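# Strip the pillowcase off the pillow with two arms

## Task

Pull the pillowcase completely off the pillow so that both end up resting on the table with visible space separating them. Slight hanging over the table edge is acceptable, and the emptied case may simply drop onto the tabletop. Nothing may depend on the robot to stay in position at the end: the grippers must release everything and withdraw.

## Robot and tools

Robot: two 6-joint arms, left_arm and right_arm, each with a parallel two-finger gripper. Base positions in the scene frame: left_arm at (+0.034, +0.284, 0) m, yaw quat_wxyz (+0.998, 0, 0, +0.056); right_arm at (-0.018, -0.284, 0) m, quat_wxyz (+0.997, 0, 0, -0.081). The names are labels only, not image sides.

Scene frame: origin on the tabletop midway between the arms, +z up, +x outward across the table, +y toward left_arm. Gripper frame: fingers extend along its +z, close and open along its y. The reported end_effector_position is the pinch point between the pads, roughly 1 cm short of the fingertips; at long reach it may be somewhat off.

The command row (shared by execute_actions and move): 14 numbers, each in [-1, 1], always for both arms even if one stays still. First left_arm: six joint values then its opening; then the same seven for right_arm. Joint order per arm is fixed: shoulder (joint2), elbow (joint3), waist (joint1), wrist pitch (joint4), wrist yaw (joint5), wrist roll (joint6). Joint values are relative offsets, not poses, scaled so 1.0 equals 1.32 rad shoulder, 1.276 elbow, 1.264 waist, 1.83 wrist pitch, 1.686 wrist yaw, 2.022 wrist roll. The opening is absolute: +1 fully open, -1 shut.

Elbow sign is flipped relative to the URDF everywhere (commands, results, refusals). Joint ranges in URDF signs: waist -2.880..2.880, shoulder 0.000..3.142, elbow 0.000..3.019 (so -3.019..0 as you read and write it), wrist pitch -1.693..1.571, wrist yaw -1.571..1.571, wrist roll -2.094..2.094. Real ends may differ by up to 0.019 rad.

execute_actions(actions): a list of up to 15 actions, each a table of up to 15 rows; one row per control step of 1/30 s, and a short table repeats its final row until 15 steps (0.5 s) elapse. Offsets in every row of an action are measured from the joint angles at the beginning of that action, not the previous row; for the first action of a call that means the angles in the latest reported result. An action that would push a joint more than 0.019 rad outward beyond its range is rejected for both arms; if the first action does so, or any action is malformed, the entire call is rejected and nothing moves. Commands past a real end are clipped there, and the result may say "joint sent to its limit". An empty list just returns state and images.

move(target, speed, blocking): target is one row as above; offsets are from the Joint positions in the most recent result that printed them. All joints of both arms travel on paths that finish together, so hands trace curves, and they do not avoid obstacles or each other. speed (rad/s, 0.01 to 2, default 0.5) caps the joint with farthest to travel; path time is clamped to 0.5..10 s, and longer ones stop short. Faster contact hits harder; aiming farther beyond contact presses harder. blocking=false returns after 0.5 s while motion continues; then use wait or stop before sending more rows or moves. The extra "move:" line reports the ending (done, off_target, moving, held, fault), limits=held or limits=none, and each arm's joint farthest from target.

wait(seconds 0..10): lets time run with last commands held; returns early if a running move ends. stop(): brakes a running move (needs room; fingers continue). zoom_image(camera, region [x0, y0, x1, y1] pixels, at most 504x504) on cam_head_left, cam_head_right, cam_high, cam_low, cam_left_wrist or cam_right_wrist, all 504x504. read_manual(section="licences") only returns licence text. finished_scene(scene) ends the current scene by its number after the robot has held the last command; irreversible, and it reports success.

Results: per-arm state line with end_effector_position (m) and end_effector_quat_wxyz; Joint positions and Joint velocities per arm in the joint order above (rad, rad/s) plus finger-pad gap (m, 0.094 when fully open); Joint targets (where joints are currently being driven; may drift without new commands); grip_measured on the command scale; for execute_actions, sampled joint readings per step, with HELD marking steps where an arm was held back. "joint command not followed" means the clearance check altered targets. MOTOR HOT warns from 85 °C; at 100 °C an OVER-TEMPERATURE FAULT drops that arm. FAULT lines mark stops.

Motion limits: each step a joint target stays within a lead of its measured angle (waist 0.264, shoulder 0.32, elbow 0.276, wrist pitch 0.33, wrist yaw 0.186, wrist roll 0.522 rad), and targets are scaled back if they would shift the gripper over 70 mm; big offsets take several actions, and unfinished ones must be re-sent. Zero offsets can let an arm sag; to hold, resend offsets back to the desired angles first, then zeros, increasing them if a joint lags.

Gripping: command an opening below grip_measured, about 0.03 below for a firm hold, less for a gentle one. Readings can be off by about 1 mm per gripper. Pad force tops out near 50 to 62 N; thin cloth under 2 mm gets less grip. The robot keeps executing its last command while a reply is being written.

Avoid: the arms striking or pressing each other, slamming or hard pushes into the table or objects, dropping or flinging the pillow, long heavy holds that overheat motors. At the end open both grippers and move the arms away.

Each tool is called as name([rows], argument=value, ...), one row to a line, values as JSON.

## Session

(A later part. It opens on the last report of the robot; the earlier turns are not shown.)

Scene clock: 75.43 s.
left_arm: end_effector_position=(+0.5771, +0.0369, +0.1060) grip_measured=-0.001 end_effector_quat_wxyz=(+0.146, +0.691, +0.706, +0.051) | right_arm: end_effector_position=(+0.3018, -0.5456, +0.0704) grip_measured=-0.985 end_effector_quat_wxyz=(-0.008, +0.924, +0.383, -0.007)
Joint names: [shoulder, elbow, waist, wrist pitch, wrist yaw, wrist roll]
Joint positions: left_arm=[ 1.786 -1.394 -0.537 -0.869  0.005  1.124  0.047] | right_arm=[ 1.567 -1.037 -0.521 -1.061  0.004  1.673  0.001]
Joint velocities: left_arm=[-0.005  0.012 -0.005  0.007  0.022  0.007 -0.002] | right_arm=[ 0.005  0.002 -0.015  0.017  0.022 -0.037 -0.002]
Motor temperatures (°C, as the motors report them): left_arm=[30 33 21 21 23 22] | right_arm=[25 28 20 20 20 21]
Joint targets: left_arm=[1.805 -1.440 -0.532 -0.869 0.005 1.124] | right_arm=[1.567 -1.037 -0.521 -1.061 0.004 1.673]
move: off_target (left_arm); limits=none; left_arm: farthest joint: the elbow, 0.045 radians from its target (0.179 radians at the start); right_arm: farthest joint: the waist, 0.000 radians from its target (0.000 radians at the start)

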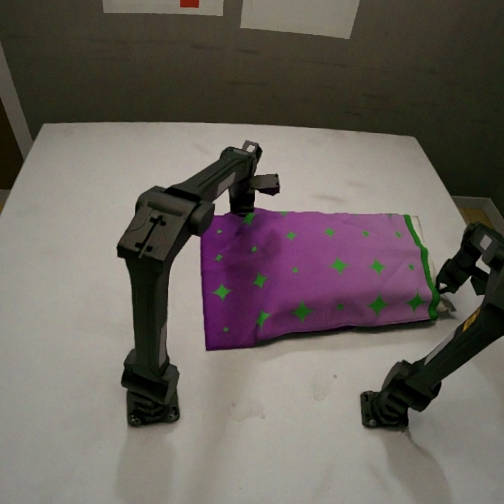

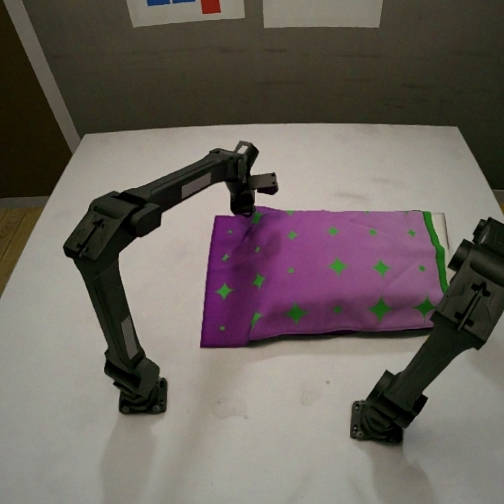

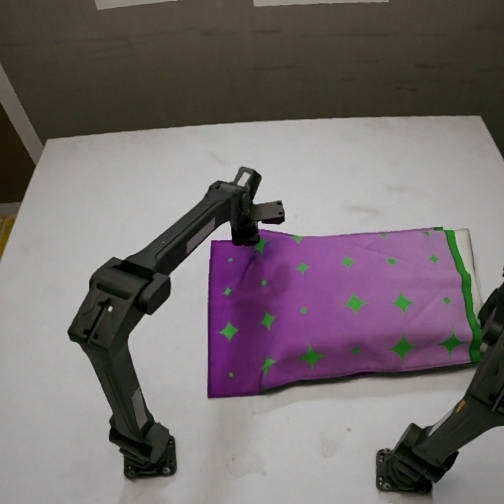

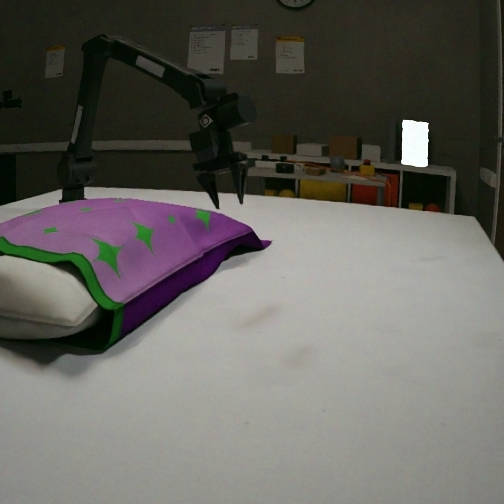

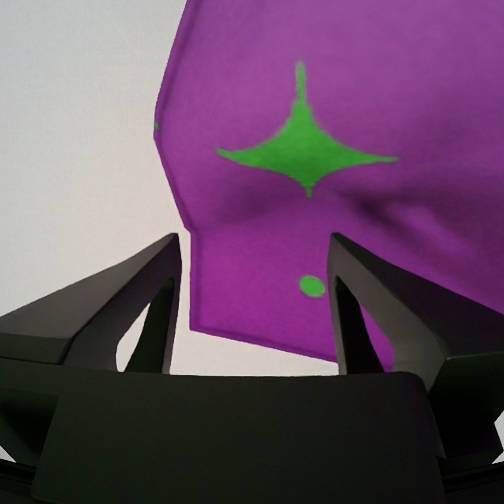

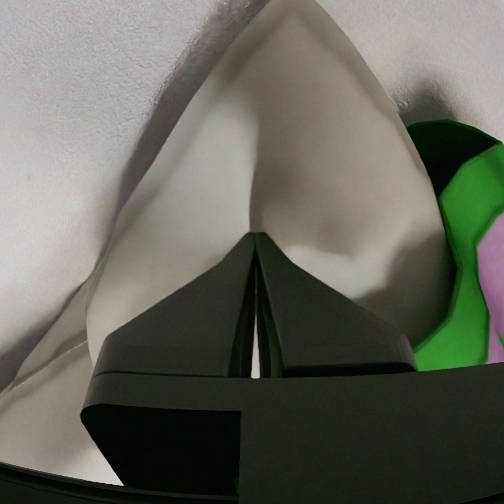

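move(target=[0.12,-0.05,0,0,0,0,0,0,0,0,0,0,0,-1], speed=0.2)

Scene clock: 82.20 s.
left_arm: end_effector_position=(+0.5755, +0.0376, +0.0295) grip_measured=-0.001 end_effector_quat_wxyz=(+0.087, +0.697, +0.711, +0.029) | right_arm: end_effector_position=(+0.3018, -0.5456, +0.0704) grip_measured=-0.985 end_effector_quat_wxyz=(-0.008, +0.924, +0.383, -0.007)
Joint names: [shoulder, elbow, waist, wrist pitch, wrist yaw, wrist roll]
Joint positions: left_arm=[ 1.932 -1.413 -0.537 -0.869  0.005  1.124  0.047] | right_arm=[ 1.567 -1.037 -0.521 -1.061  0.004  1.673  0.001]
Joint velocities: left_arm=[-0.015  0.012 -0.005 -0.007  0.051 -0.066 -0.001] | right_arm=[ 0.005 -0.012 -0.015 -0.012  0.007  0.081 -0.002]
Motor temperatures (°C, as the motors report them): left_arm=[30 34 21 21 23 22] | right_arm=[25 28 20 20 20 21]
Joint targets: left_arm=[1.945 -1.458 -0.537 -0.869 0.005 1.124] | right_arm=[1.567 -1.037 -0.521 -1.061 0.004 1.673]
move: off_target (left_arm); limits=none; left_arm: farthest joint: the elbow, 0.045 radians from its target (0.063 radians at the start); right_arm: farthest joint: the waist, 0.000 radians from its target (0.000 radians at the start)

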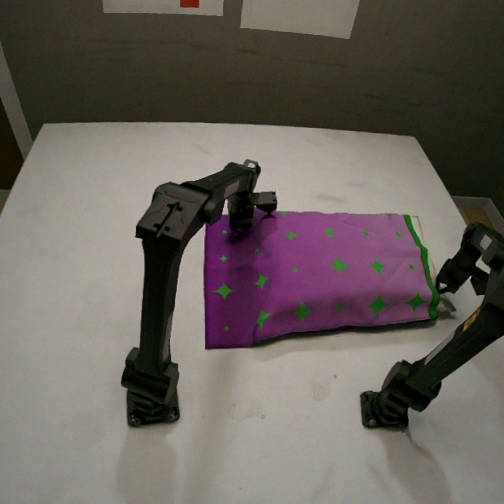

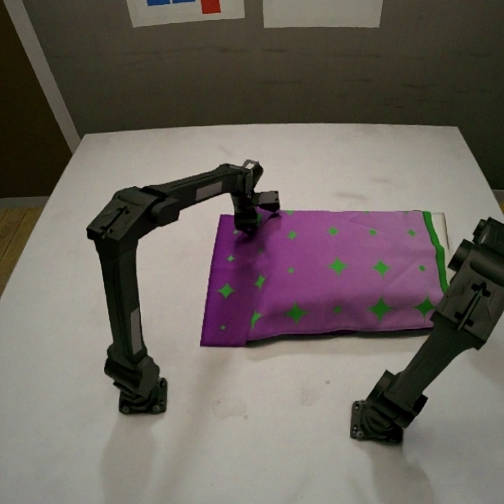

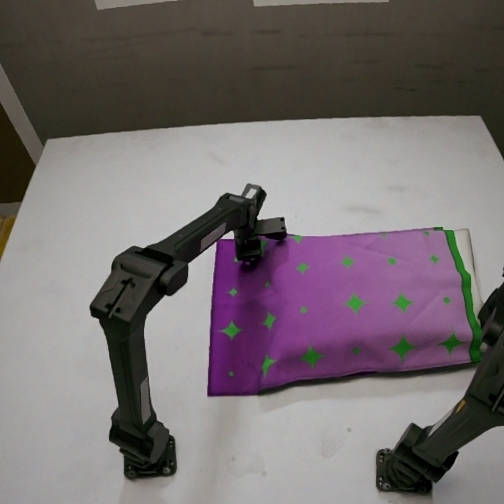

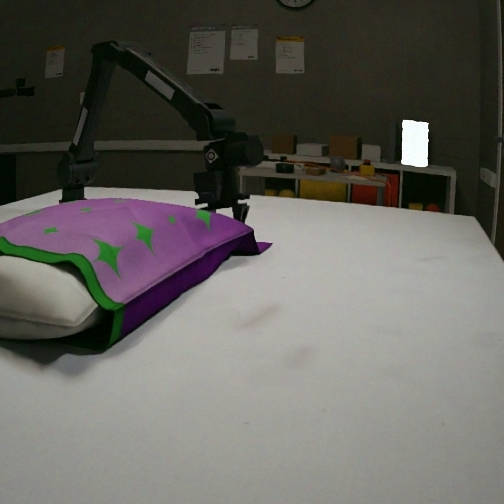

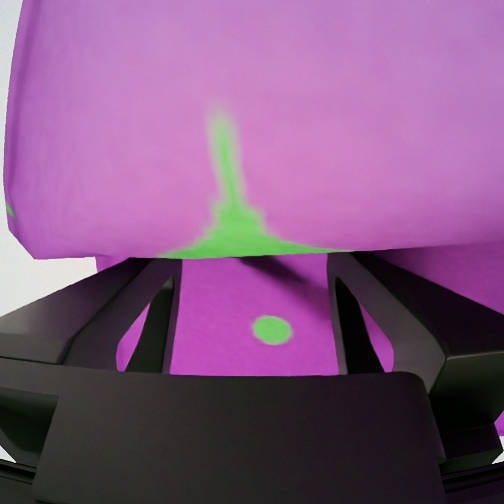

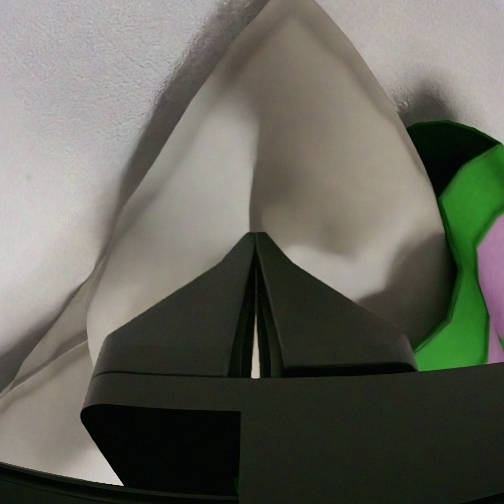

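move(target=[0.02,-0.03,0,0,0,0,-1,0,0,0,0,0,0,-1])

move(target=[-0.04,-0.03,0.12,0,0,0,-1,0,0,0,0,0,0,-1], speed=0.15)

Scene clock: 88.13 s.
left_arm: end_effector_position=(+0.5749, +0.0378, +0.0258) grip_measured=-0.997 end_effector_quat_wxyz=(+0.084, +0.697, +0.712, +0.028) | right_arm: end_effector_position=(+0.3018, -0.5456, +0.0704) grip_measured=-0.985 end_effector_quat_wxyz=(-0.008, +0.924, +0.383, -0.007)
Joint names: [shoulder, elbow, waist, wrist pitch, wrist yaw, wrist roll]
Joint positions: left_arm=[ 1.938 -1.413 -0.537 -0.869  0.005  1.124  0.   ] | right_arm=[ 1.567 -1.037 -0.521 -1.061  0.004  1.673  0.001]
Joint velocities: left_arm=[ 0.024 -0.012 -0.005 -0.012 -0.022  0.037 -0.001] | right_arm=[ 0.005 -0.022  0.005  0.007 -0.007 -0.037  0.   ]
Motor temperatures (°C, as the motors report them): left_arm=[30 34 21 21 23 22] | right_arm=[25 28 20 20 20 21]
Joint targets: left_arm=[1.958 -1.451 -0.537 -0.869 0.005 1.124] | right_arm=[1.567 -1.037 -0.521 -1.061 0.004 1.673]
move: off_target (left_arm); limits=none; left_arm: farthest joint: the elbow, 0.039 radians from its target (0.039 radians at the start); right_arm: farthest joint: the waist, 0.000 radians from its target (0.000 radians at the start)

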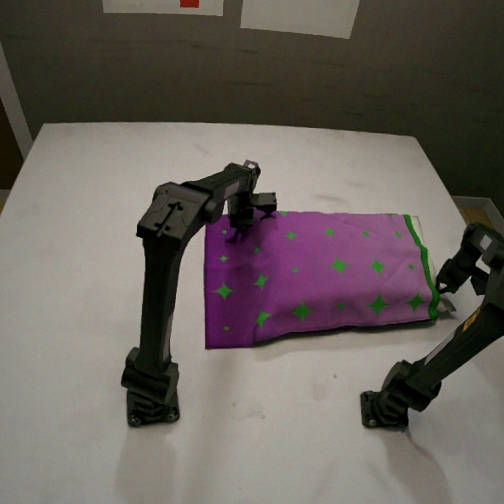

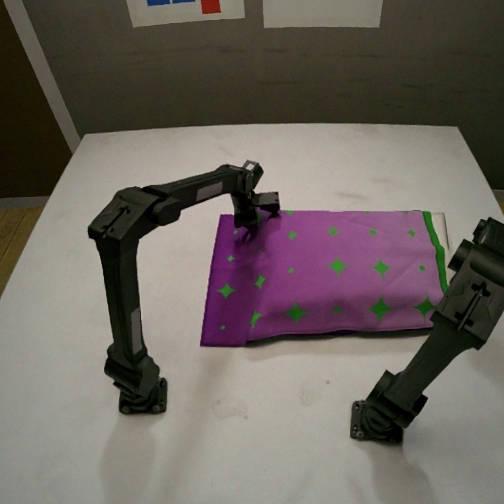

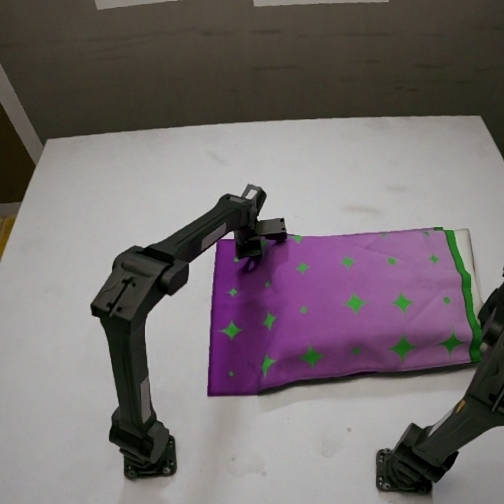

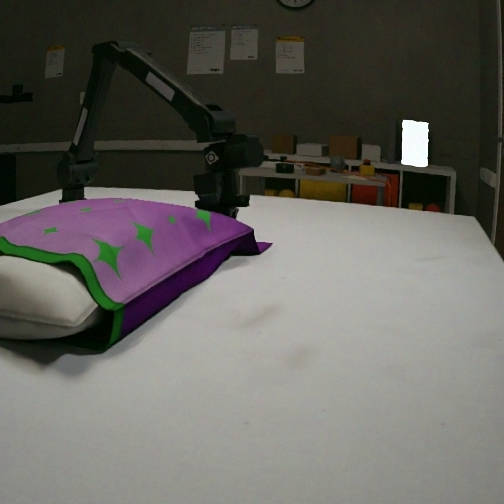

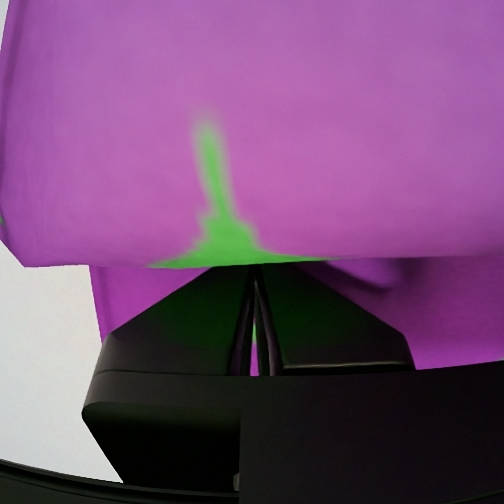

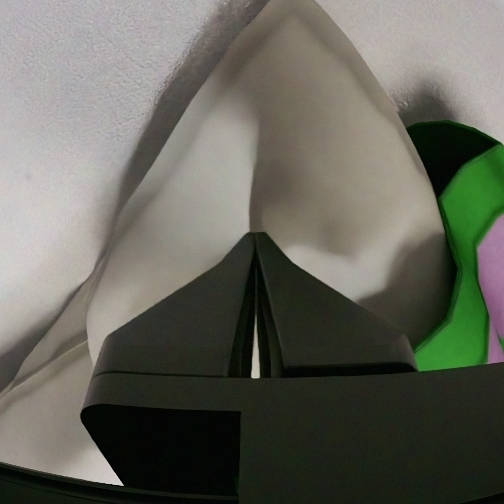

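Scene clock: 89.57 s.
left_arm: end_effector_position=(+0.6084, +0.1223, +0.0401) grip_measured=-0.997 end_effector_quat_wxyz=(+0.093, +0.640, +0.762, +0.039) | right_arm: end_effector_position=(+0.3018, -0.5456, +0.0704) grip_measured=-0.985 end_effector_quat_wxyz=(-0.008, +0.924, +0.383, -0.007)
Joint names: [shoulder, elbow, waist, wrist pitch, wrist yaw, wrist roll]
Joint positions: left_arm=[ 1.913 -1.413 -0.384 -0.869  0.005  1.124  0.   ] | right_arm=[ 1.567 -1.037 -0.521 -1.061  0.004  1.673  0.001]
Joint velocities: left_arm=[-0.005  0.007 -0.005 -0.012  0.037 -0.022 -0.   ] | right_arm=[ 0.005  0.007 -0.015 -0.007 -0.037  0.066  0.   ]
Motor temperatures (°C, as the motors report them): left_arm=[31 34 21 21 23 22] | right_arm=[25 28 20 20 20 21]
Joint targets: left_arm=[1.885 -1.451 -0.385 -0.869 0.005 1.124] | right_arm=[1.567 -1.037 -0.521 -1.061 0.004 1.673]
move: off_target (left_arm); limits=none; left_arm: farthest joint: the elbow, 0.039 radians from its target (0.039 radians at the start); right_arm: farthest joint: the waist, 0.000 radians from its target (0.000 radians at the start)

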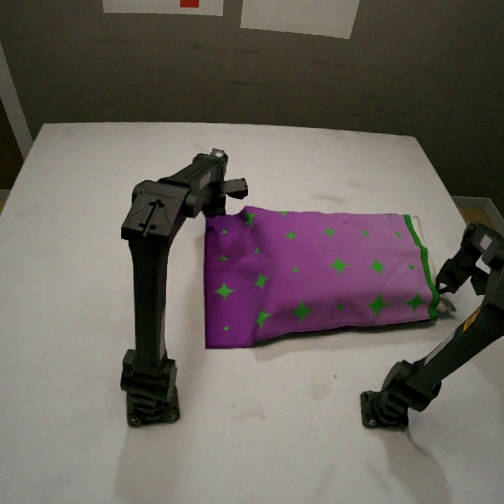

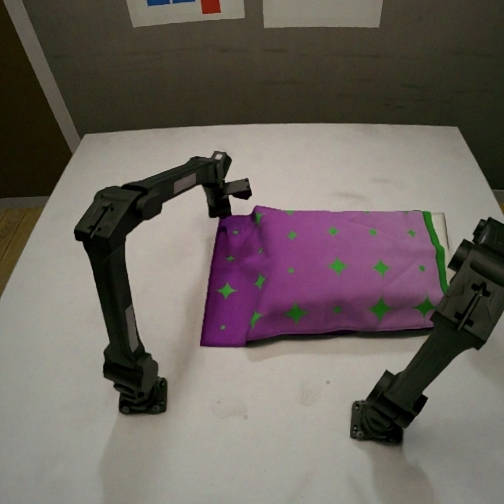

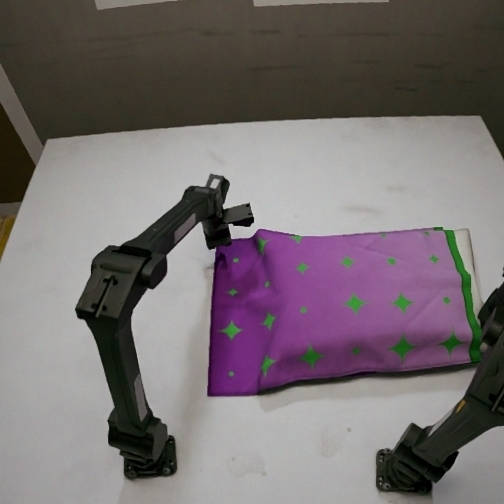

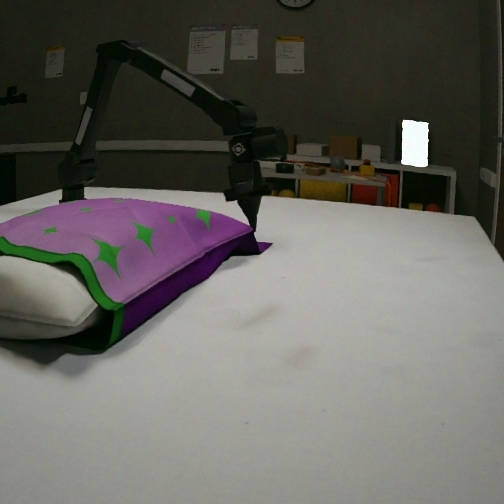

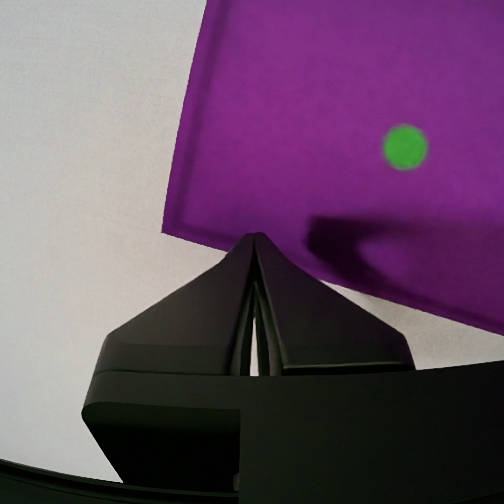

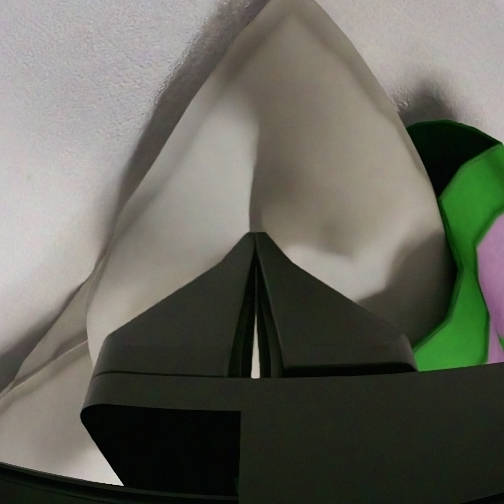

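move(target=[-0.05,-0.1,-0.17,0,0,0,-0.3,0,0,0,0,0,0,-1], speed=0.4)

Scene clock: 102.53 s.
left_arm: end_effector_position=(+0.5907, -0.0160, +0.1022) grip_measured=-0.301 end_effector_quat_wxyz=(+0.158, +0.714, +0.681, +0.049) | right_arm: end_effector_position=(+0.3018, -0.5457, +0.0704) grip_measured=-0.985 end_effector_quat_wxyz=(-0.008, +0.924, +0.383, -0.007)
Joint names: [shoulder, elbow, waist, wrist pitch, wrist yaw, wrist roll]
Joint positions: left_arm=[ 1.866 -1.495 -0.605 -0.869  0.004  1.124  0.033] | right_arm=[ 1.567 -1.037 -0.521 -1.061  0.004  1.673  0.001]
Joint velocities: left_arm=[-0.015 -0.007 -0.015 -0.002 -0.11   0.037 -0.   ] | right_arm=[ 0.015  0.012 -0.015 -0.022  0.022  0.022  0.001]
Motor temperatures (°C, as the motors report them): left_arm=[31 35 21 21 23 22] | right_arm=[25 28 20 20 20 21]
Joint targets: left_arm=[1.847 -1.540 -0.599 -0.869 0.005 1.124] | right_arm=[1.567 -1.037 -0.521 -1.061 0.004 1.673]
move: off_target (left_arm); limits=none; left_arm: farthest joint: the elbow, 0.045 radians from its target (0.128 radians at the start); right_arm: farthest joint: the waist, 0.000 radians from its target (0.000 radians at the start)

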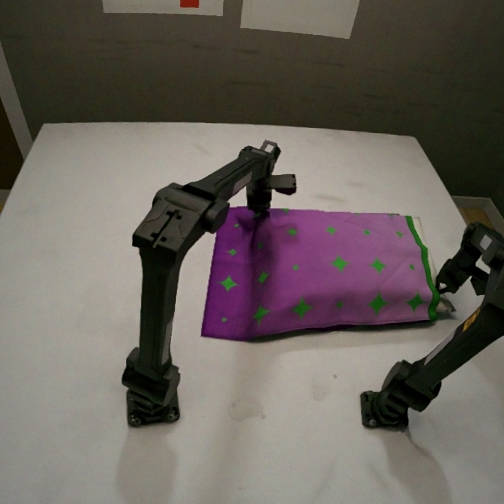

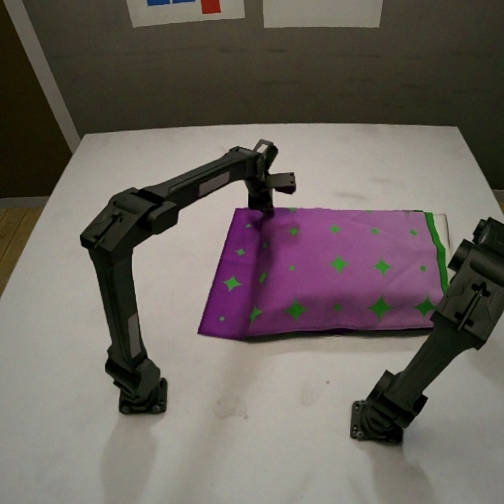

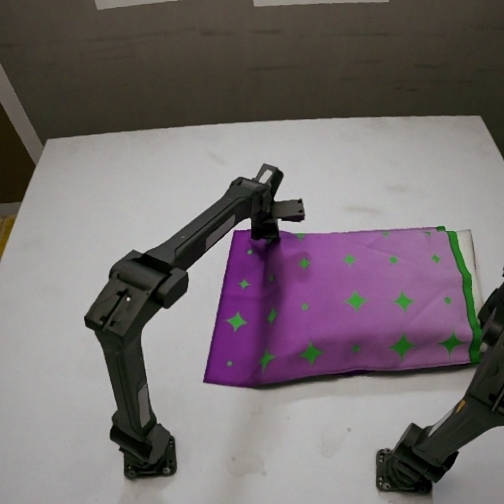

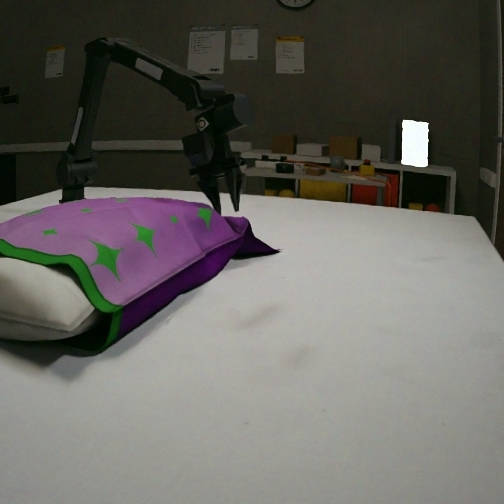

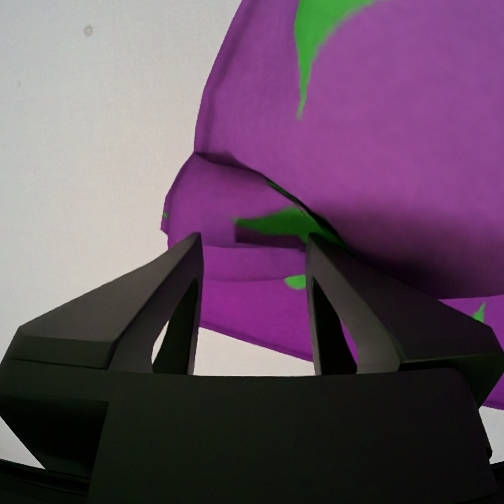

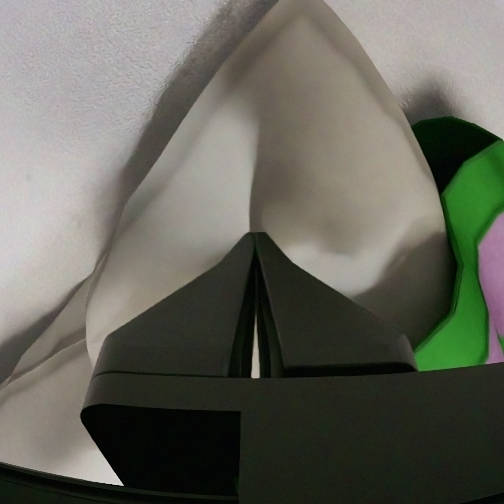

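move(target=[0.1,-0.05,0,0,0,0,-0.3,0,0,0,0,0,0,-1], speed=0.2)

Scene clock: 111.23 s.
left_arm: end_effector_position=(+0.5945, -0.0181, +0.0467) grip_measured=-0.301 end_effector_quat_wxyz=(+0.119, +0.718, +0.685, +0.037) | right_arm: end_effector_position=(+0.3018, -0.5457, +0.0704) grip_measured=-0.985 end_effector_quat_wxyz=(-0.008, +0.924, +0.383, -0.007)
Joint names: [shoulder, elbow, waist, wrist pitch, wrist yaw, wrist roll]
Joint positions: left_arm=[ 1.975 -1.522 -0.605 -0.869  0.004  1.124  0.033] | right_arm=[ 1.567 -1.037 -0.521 -1.061  0.004  1.673  0.001]
Joint velocities: left_arm=[-0.005  0.002 -0.005  0.012 -0.007 -0.022 -0.001] | right_arm=[-0.015  0.002 -0.024 -0.002 -0.007 -0.095 -0.001]
Motor temperatures (°C, as the motors report them): left_arm=[32 36 21 21 23 22] | right_arm=[25 28 20 20 20 21]
Joint targets: left_arm=[1.998 -1.559 -0.605 -0.869 0.004 1.124] | right_arm=[1.567 -1.037 -0.521 -1.061 0.004 1.673]
move: off_target (left_arm); limits=none; left_arm: farthest joint: the elbow, 0.037 radians from its target (0.064 radians at the start); right_arm: farthest joint: the waist, 0.000 radians from its target (0.000 radians at the start)

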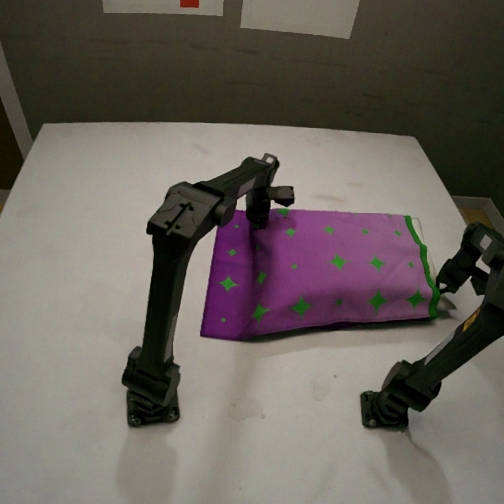

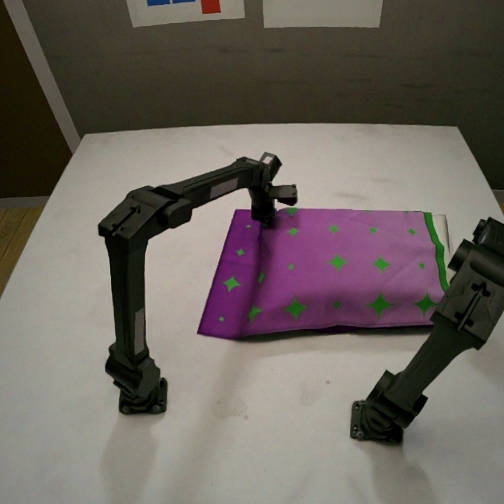

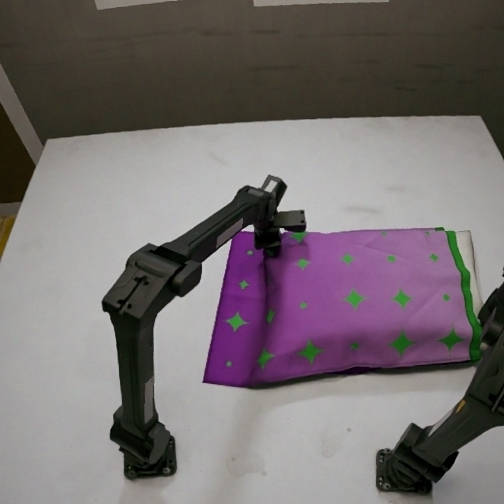

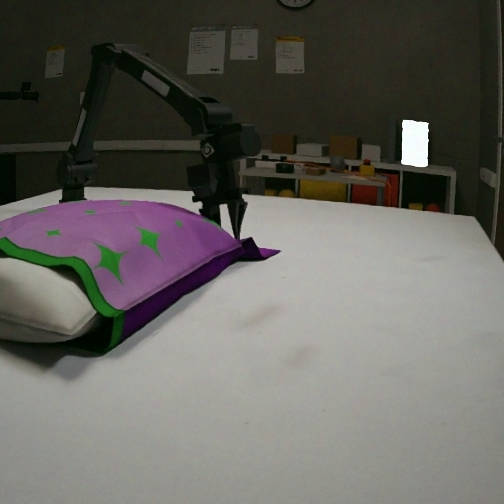

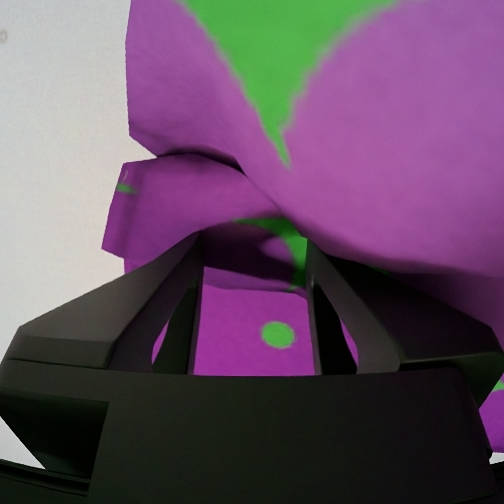

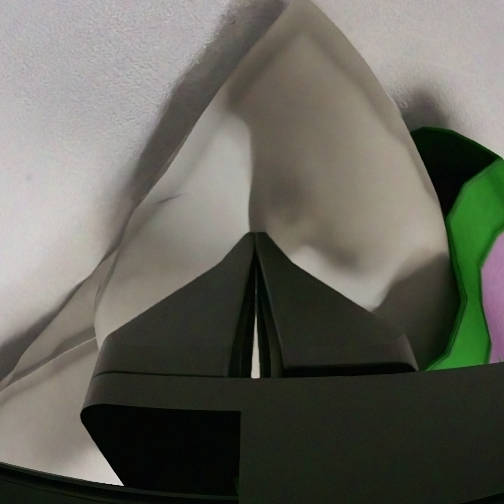

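move(target=[-0.04,-0.03,-0.02,0,0,-0.78,-0.2,0,0,0,0,0,0,-1], speed=0.8)

Scene clock: 120.03 s.
left_arm: end_effector_position=(+0.5933, -0.0235, +0.0592) grip_measured=-0.201 end_effector_quat_wxyz=(+0.119, +0.028, +0.991, -0.063) | right_arm: end_effector_position=(+0.3017, -0.5458, +0.0704) grip_measured=-0.985 end_effector_quat_wxyz=(-0.008, +0.924, +0.383, -0.007)
Joint names: [shoulder, elbow, waist, wrist pitch, wrist yaw, wrist roll]
Joint positions: left_arm=[ 1.954 -1.522 -0.613 -0.869  0.004 -0.444  0.038] | right_arm=[ 1.567 -1.037 -0.521 -1.061  0.006  1.673  0.001]
Joint velocities: left_arm=[ 0.005  0.007 -0.005  0.012 -0.095  0.022 -0.002] | right_arm=[-0.015 -0.012 -0.015  0.002 -0.037  0.007 -0.   ]
Motor temperatures (°C, as the motors report them): left_arm=[32 35 21 21 23 22] | right_arm=[25 28 20 20 20 21]
Joint targets: left_arm=[1.922 -1.560 -0.630 -0.869 0.004 -0.453] | right_arm=[1.567 -1.037 -0.521 -1.061 0.004 1.673]
move: off_target (left_arm); limits=none; left_arm: farthest joint: the elbow, 0.038 radians from its target (0.038 radians at the start); right_arm: farthest joint: the wrist yaw, 0.002 radians from its target (0.000 radians at the start)

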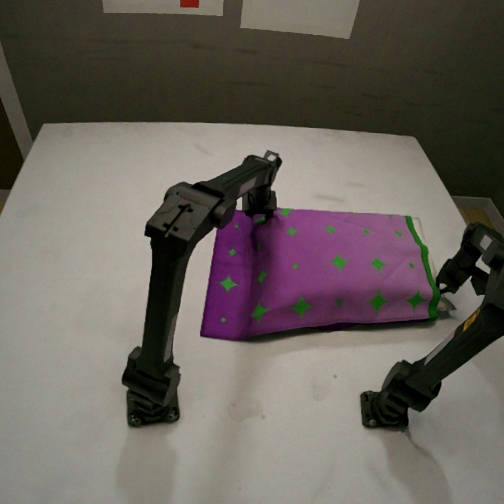

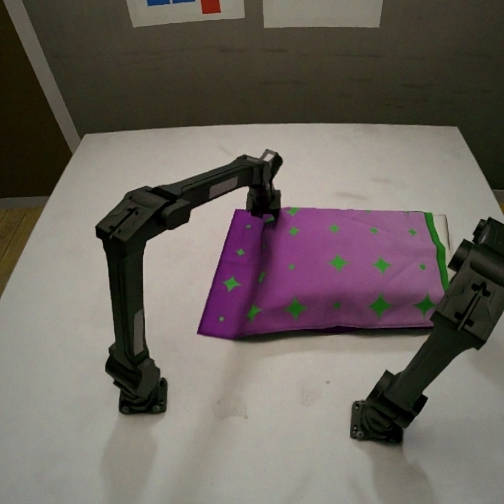

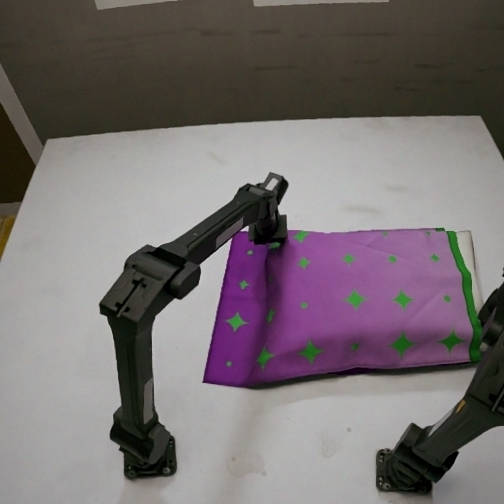

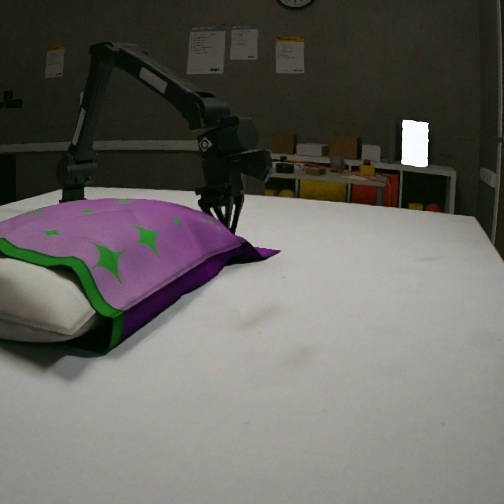

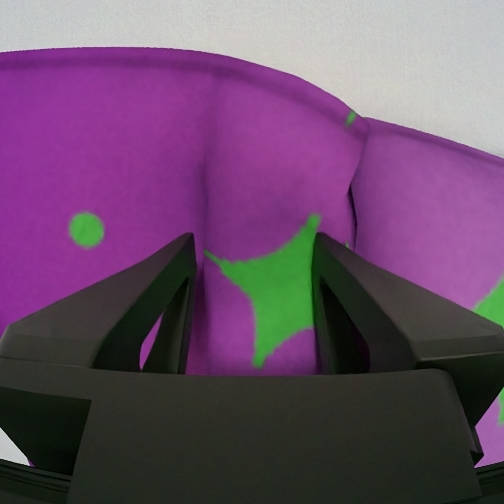

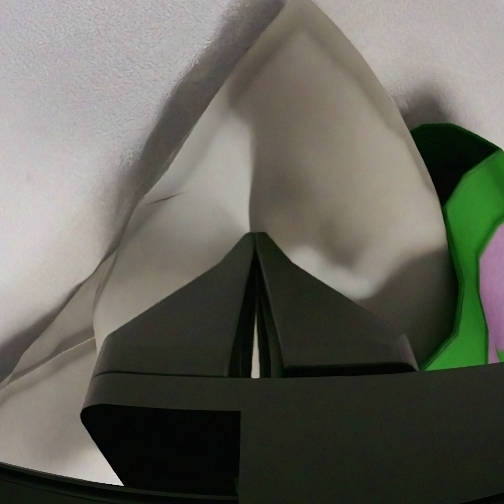

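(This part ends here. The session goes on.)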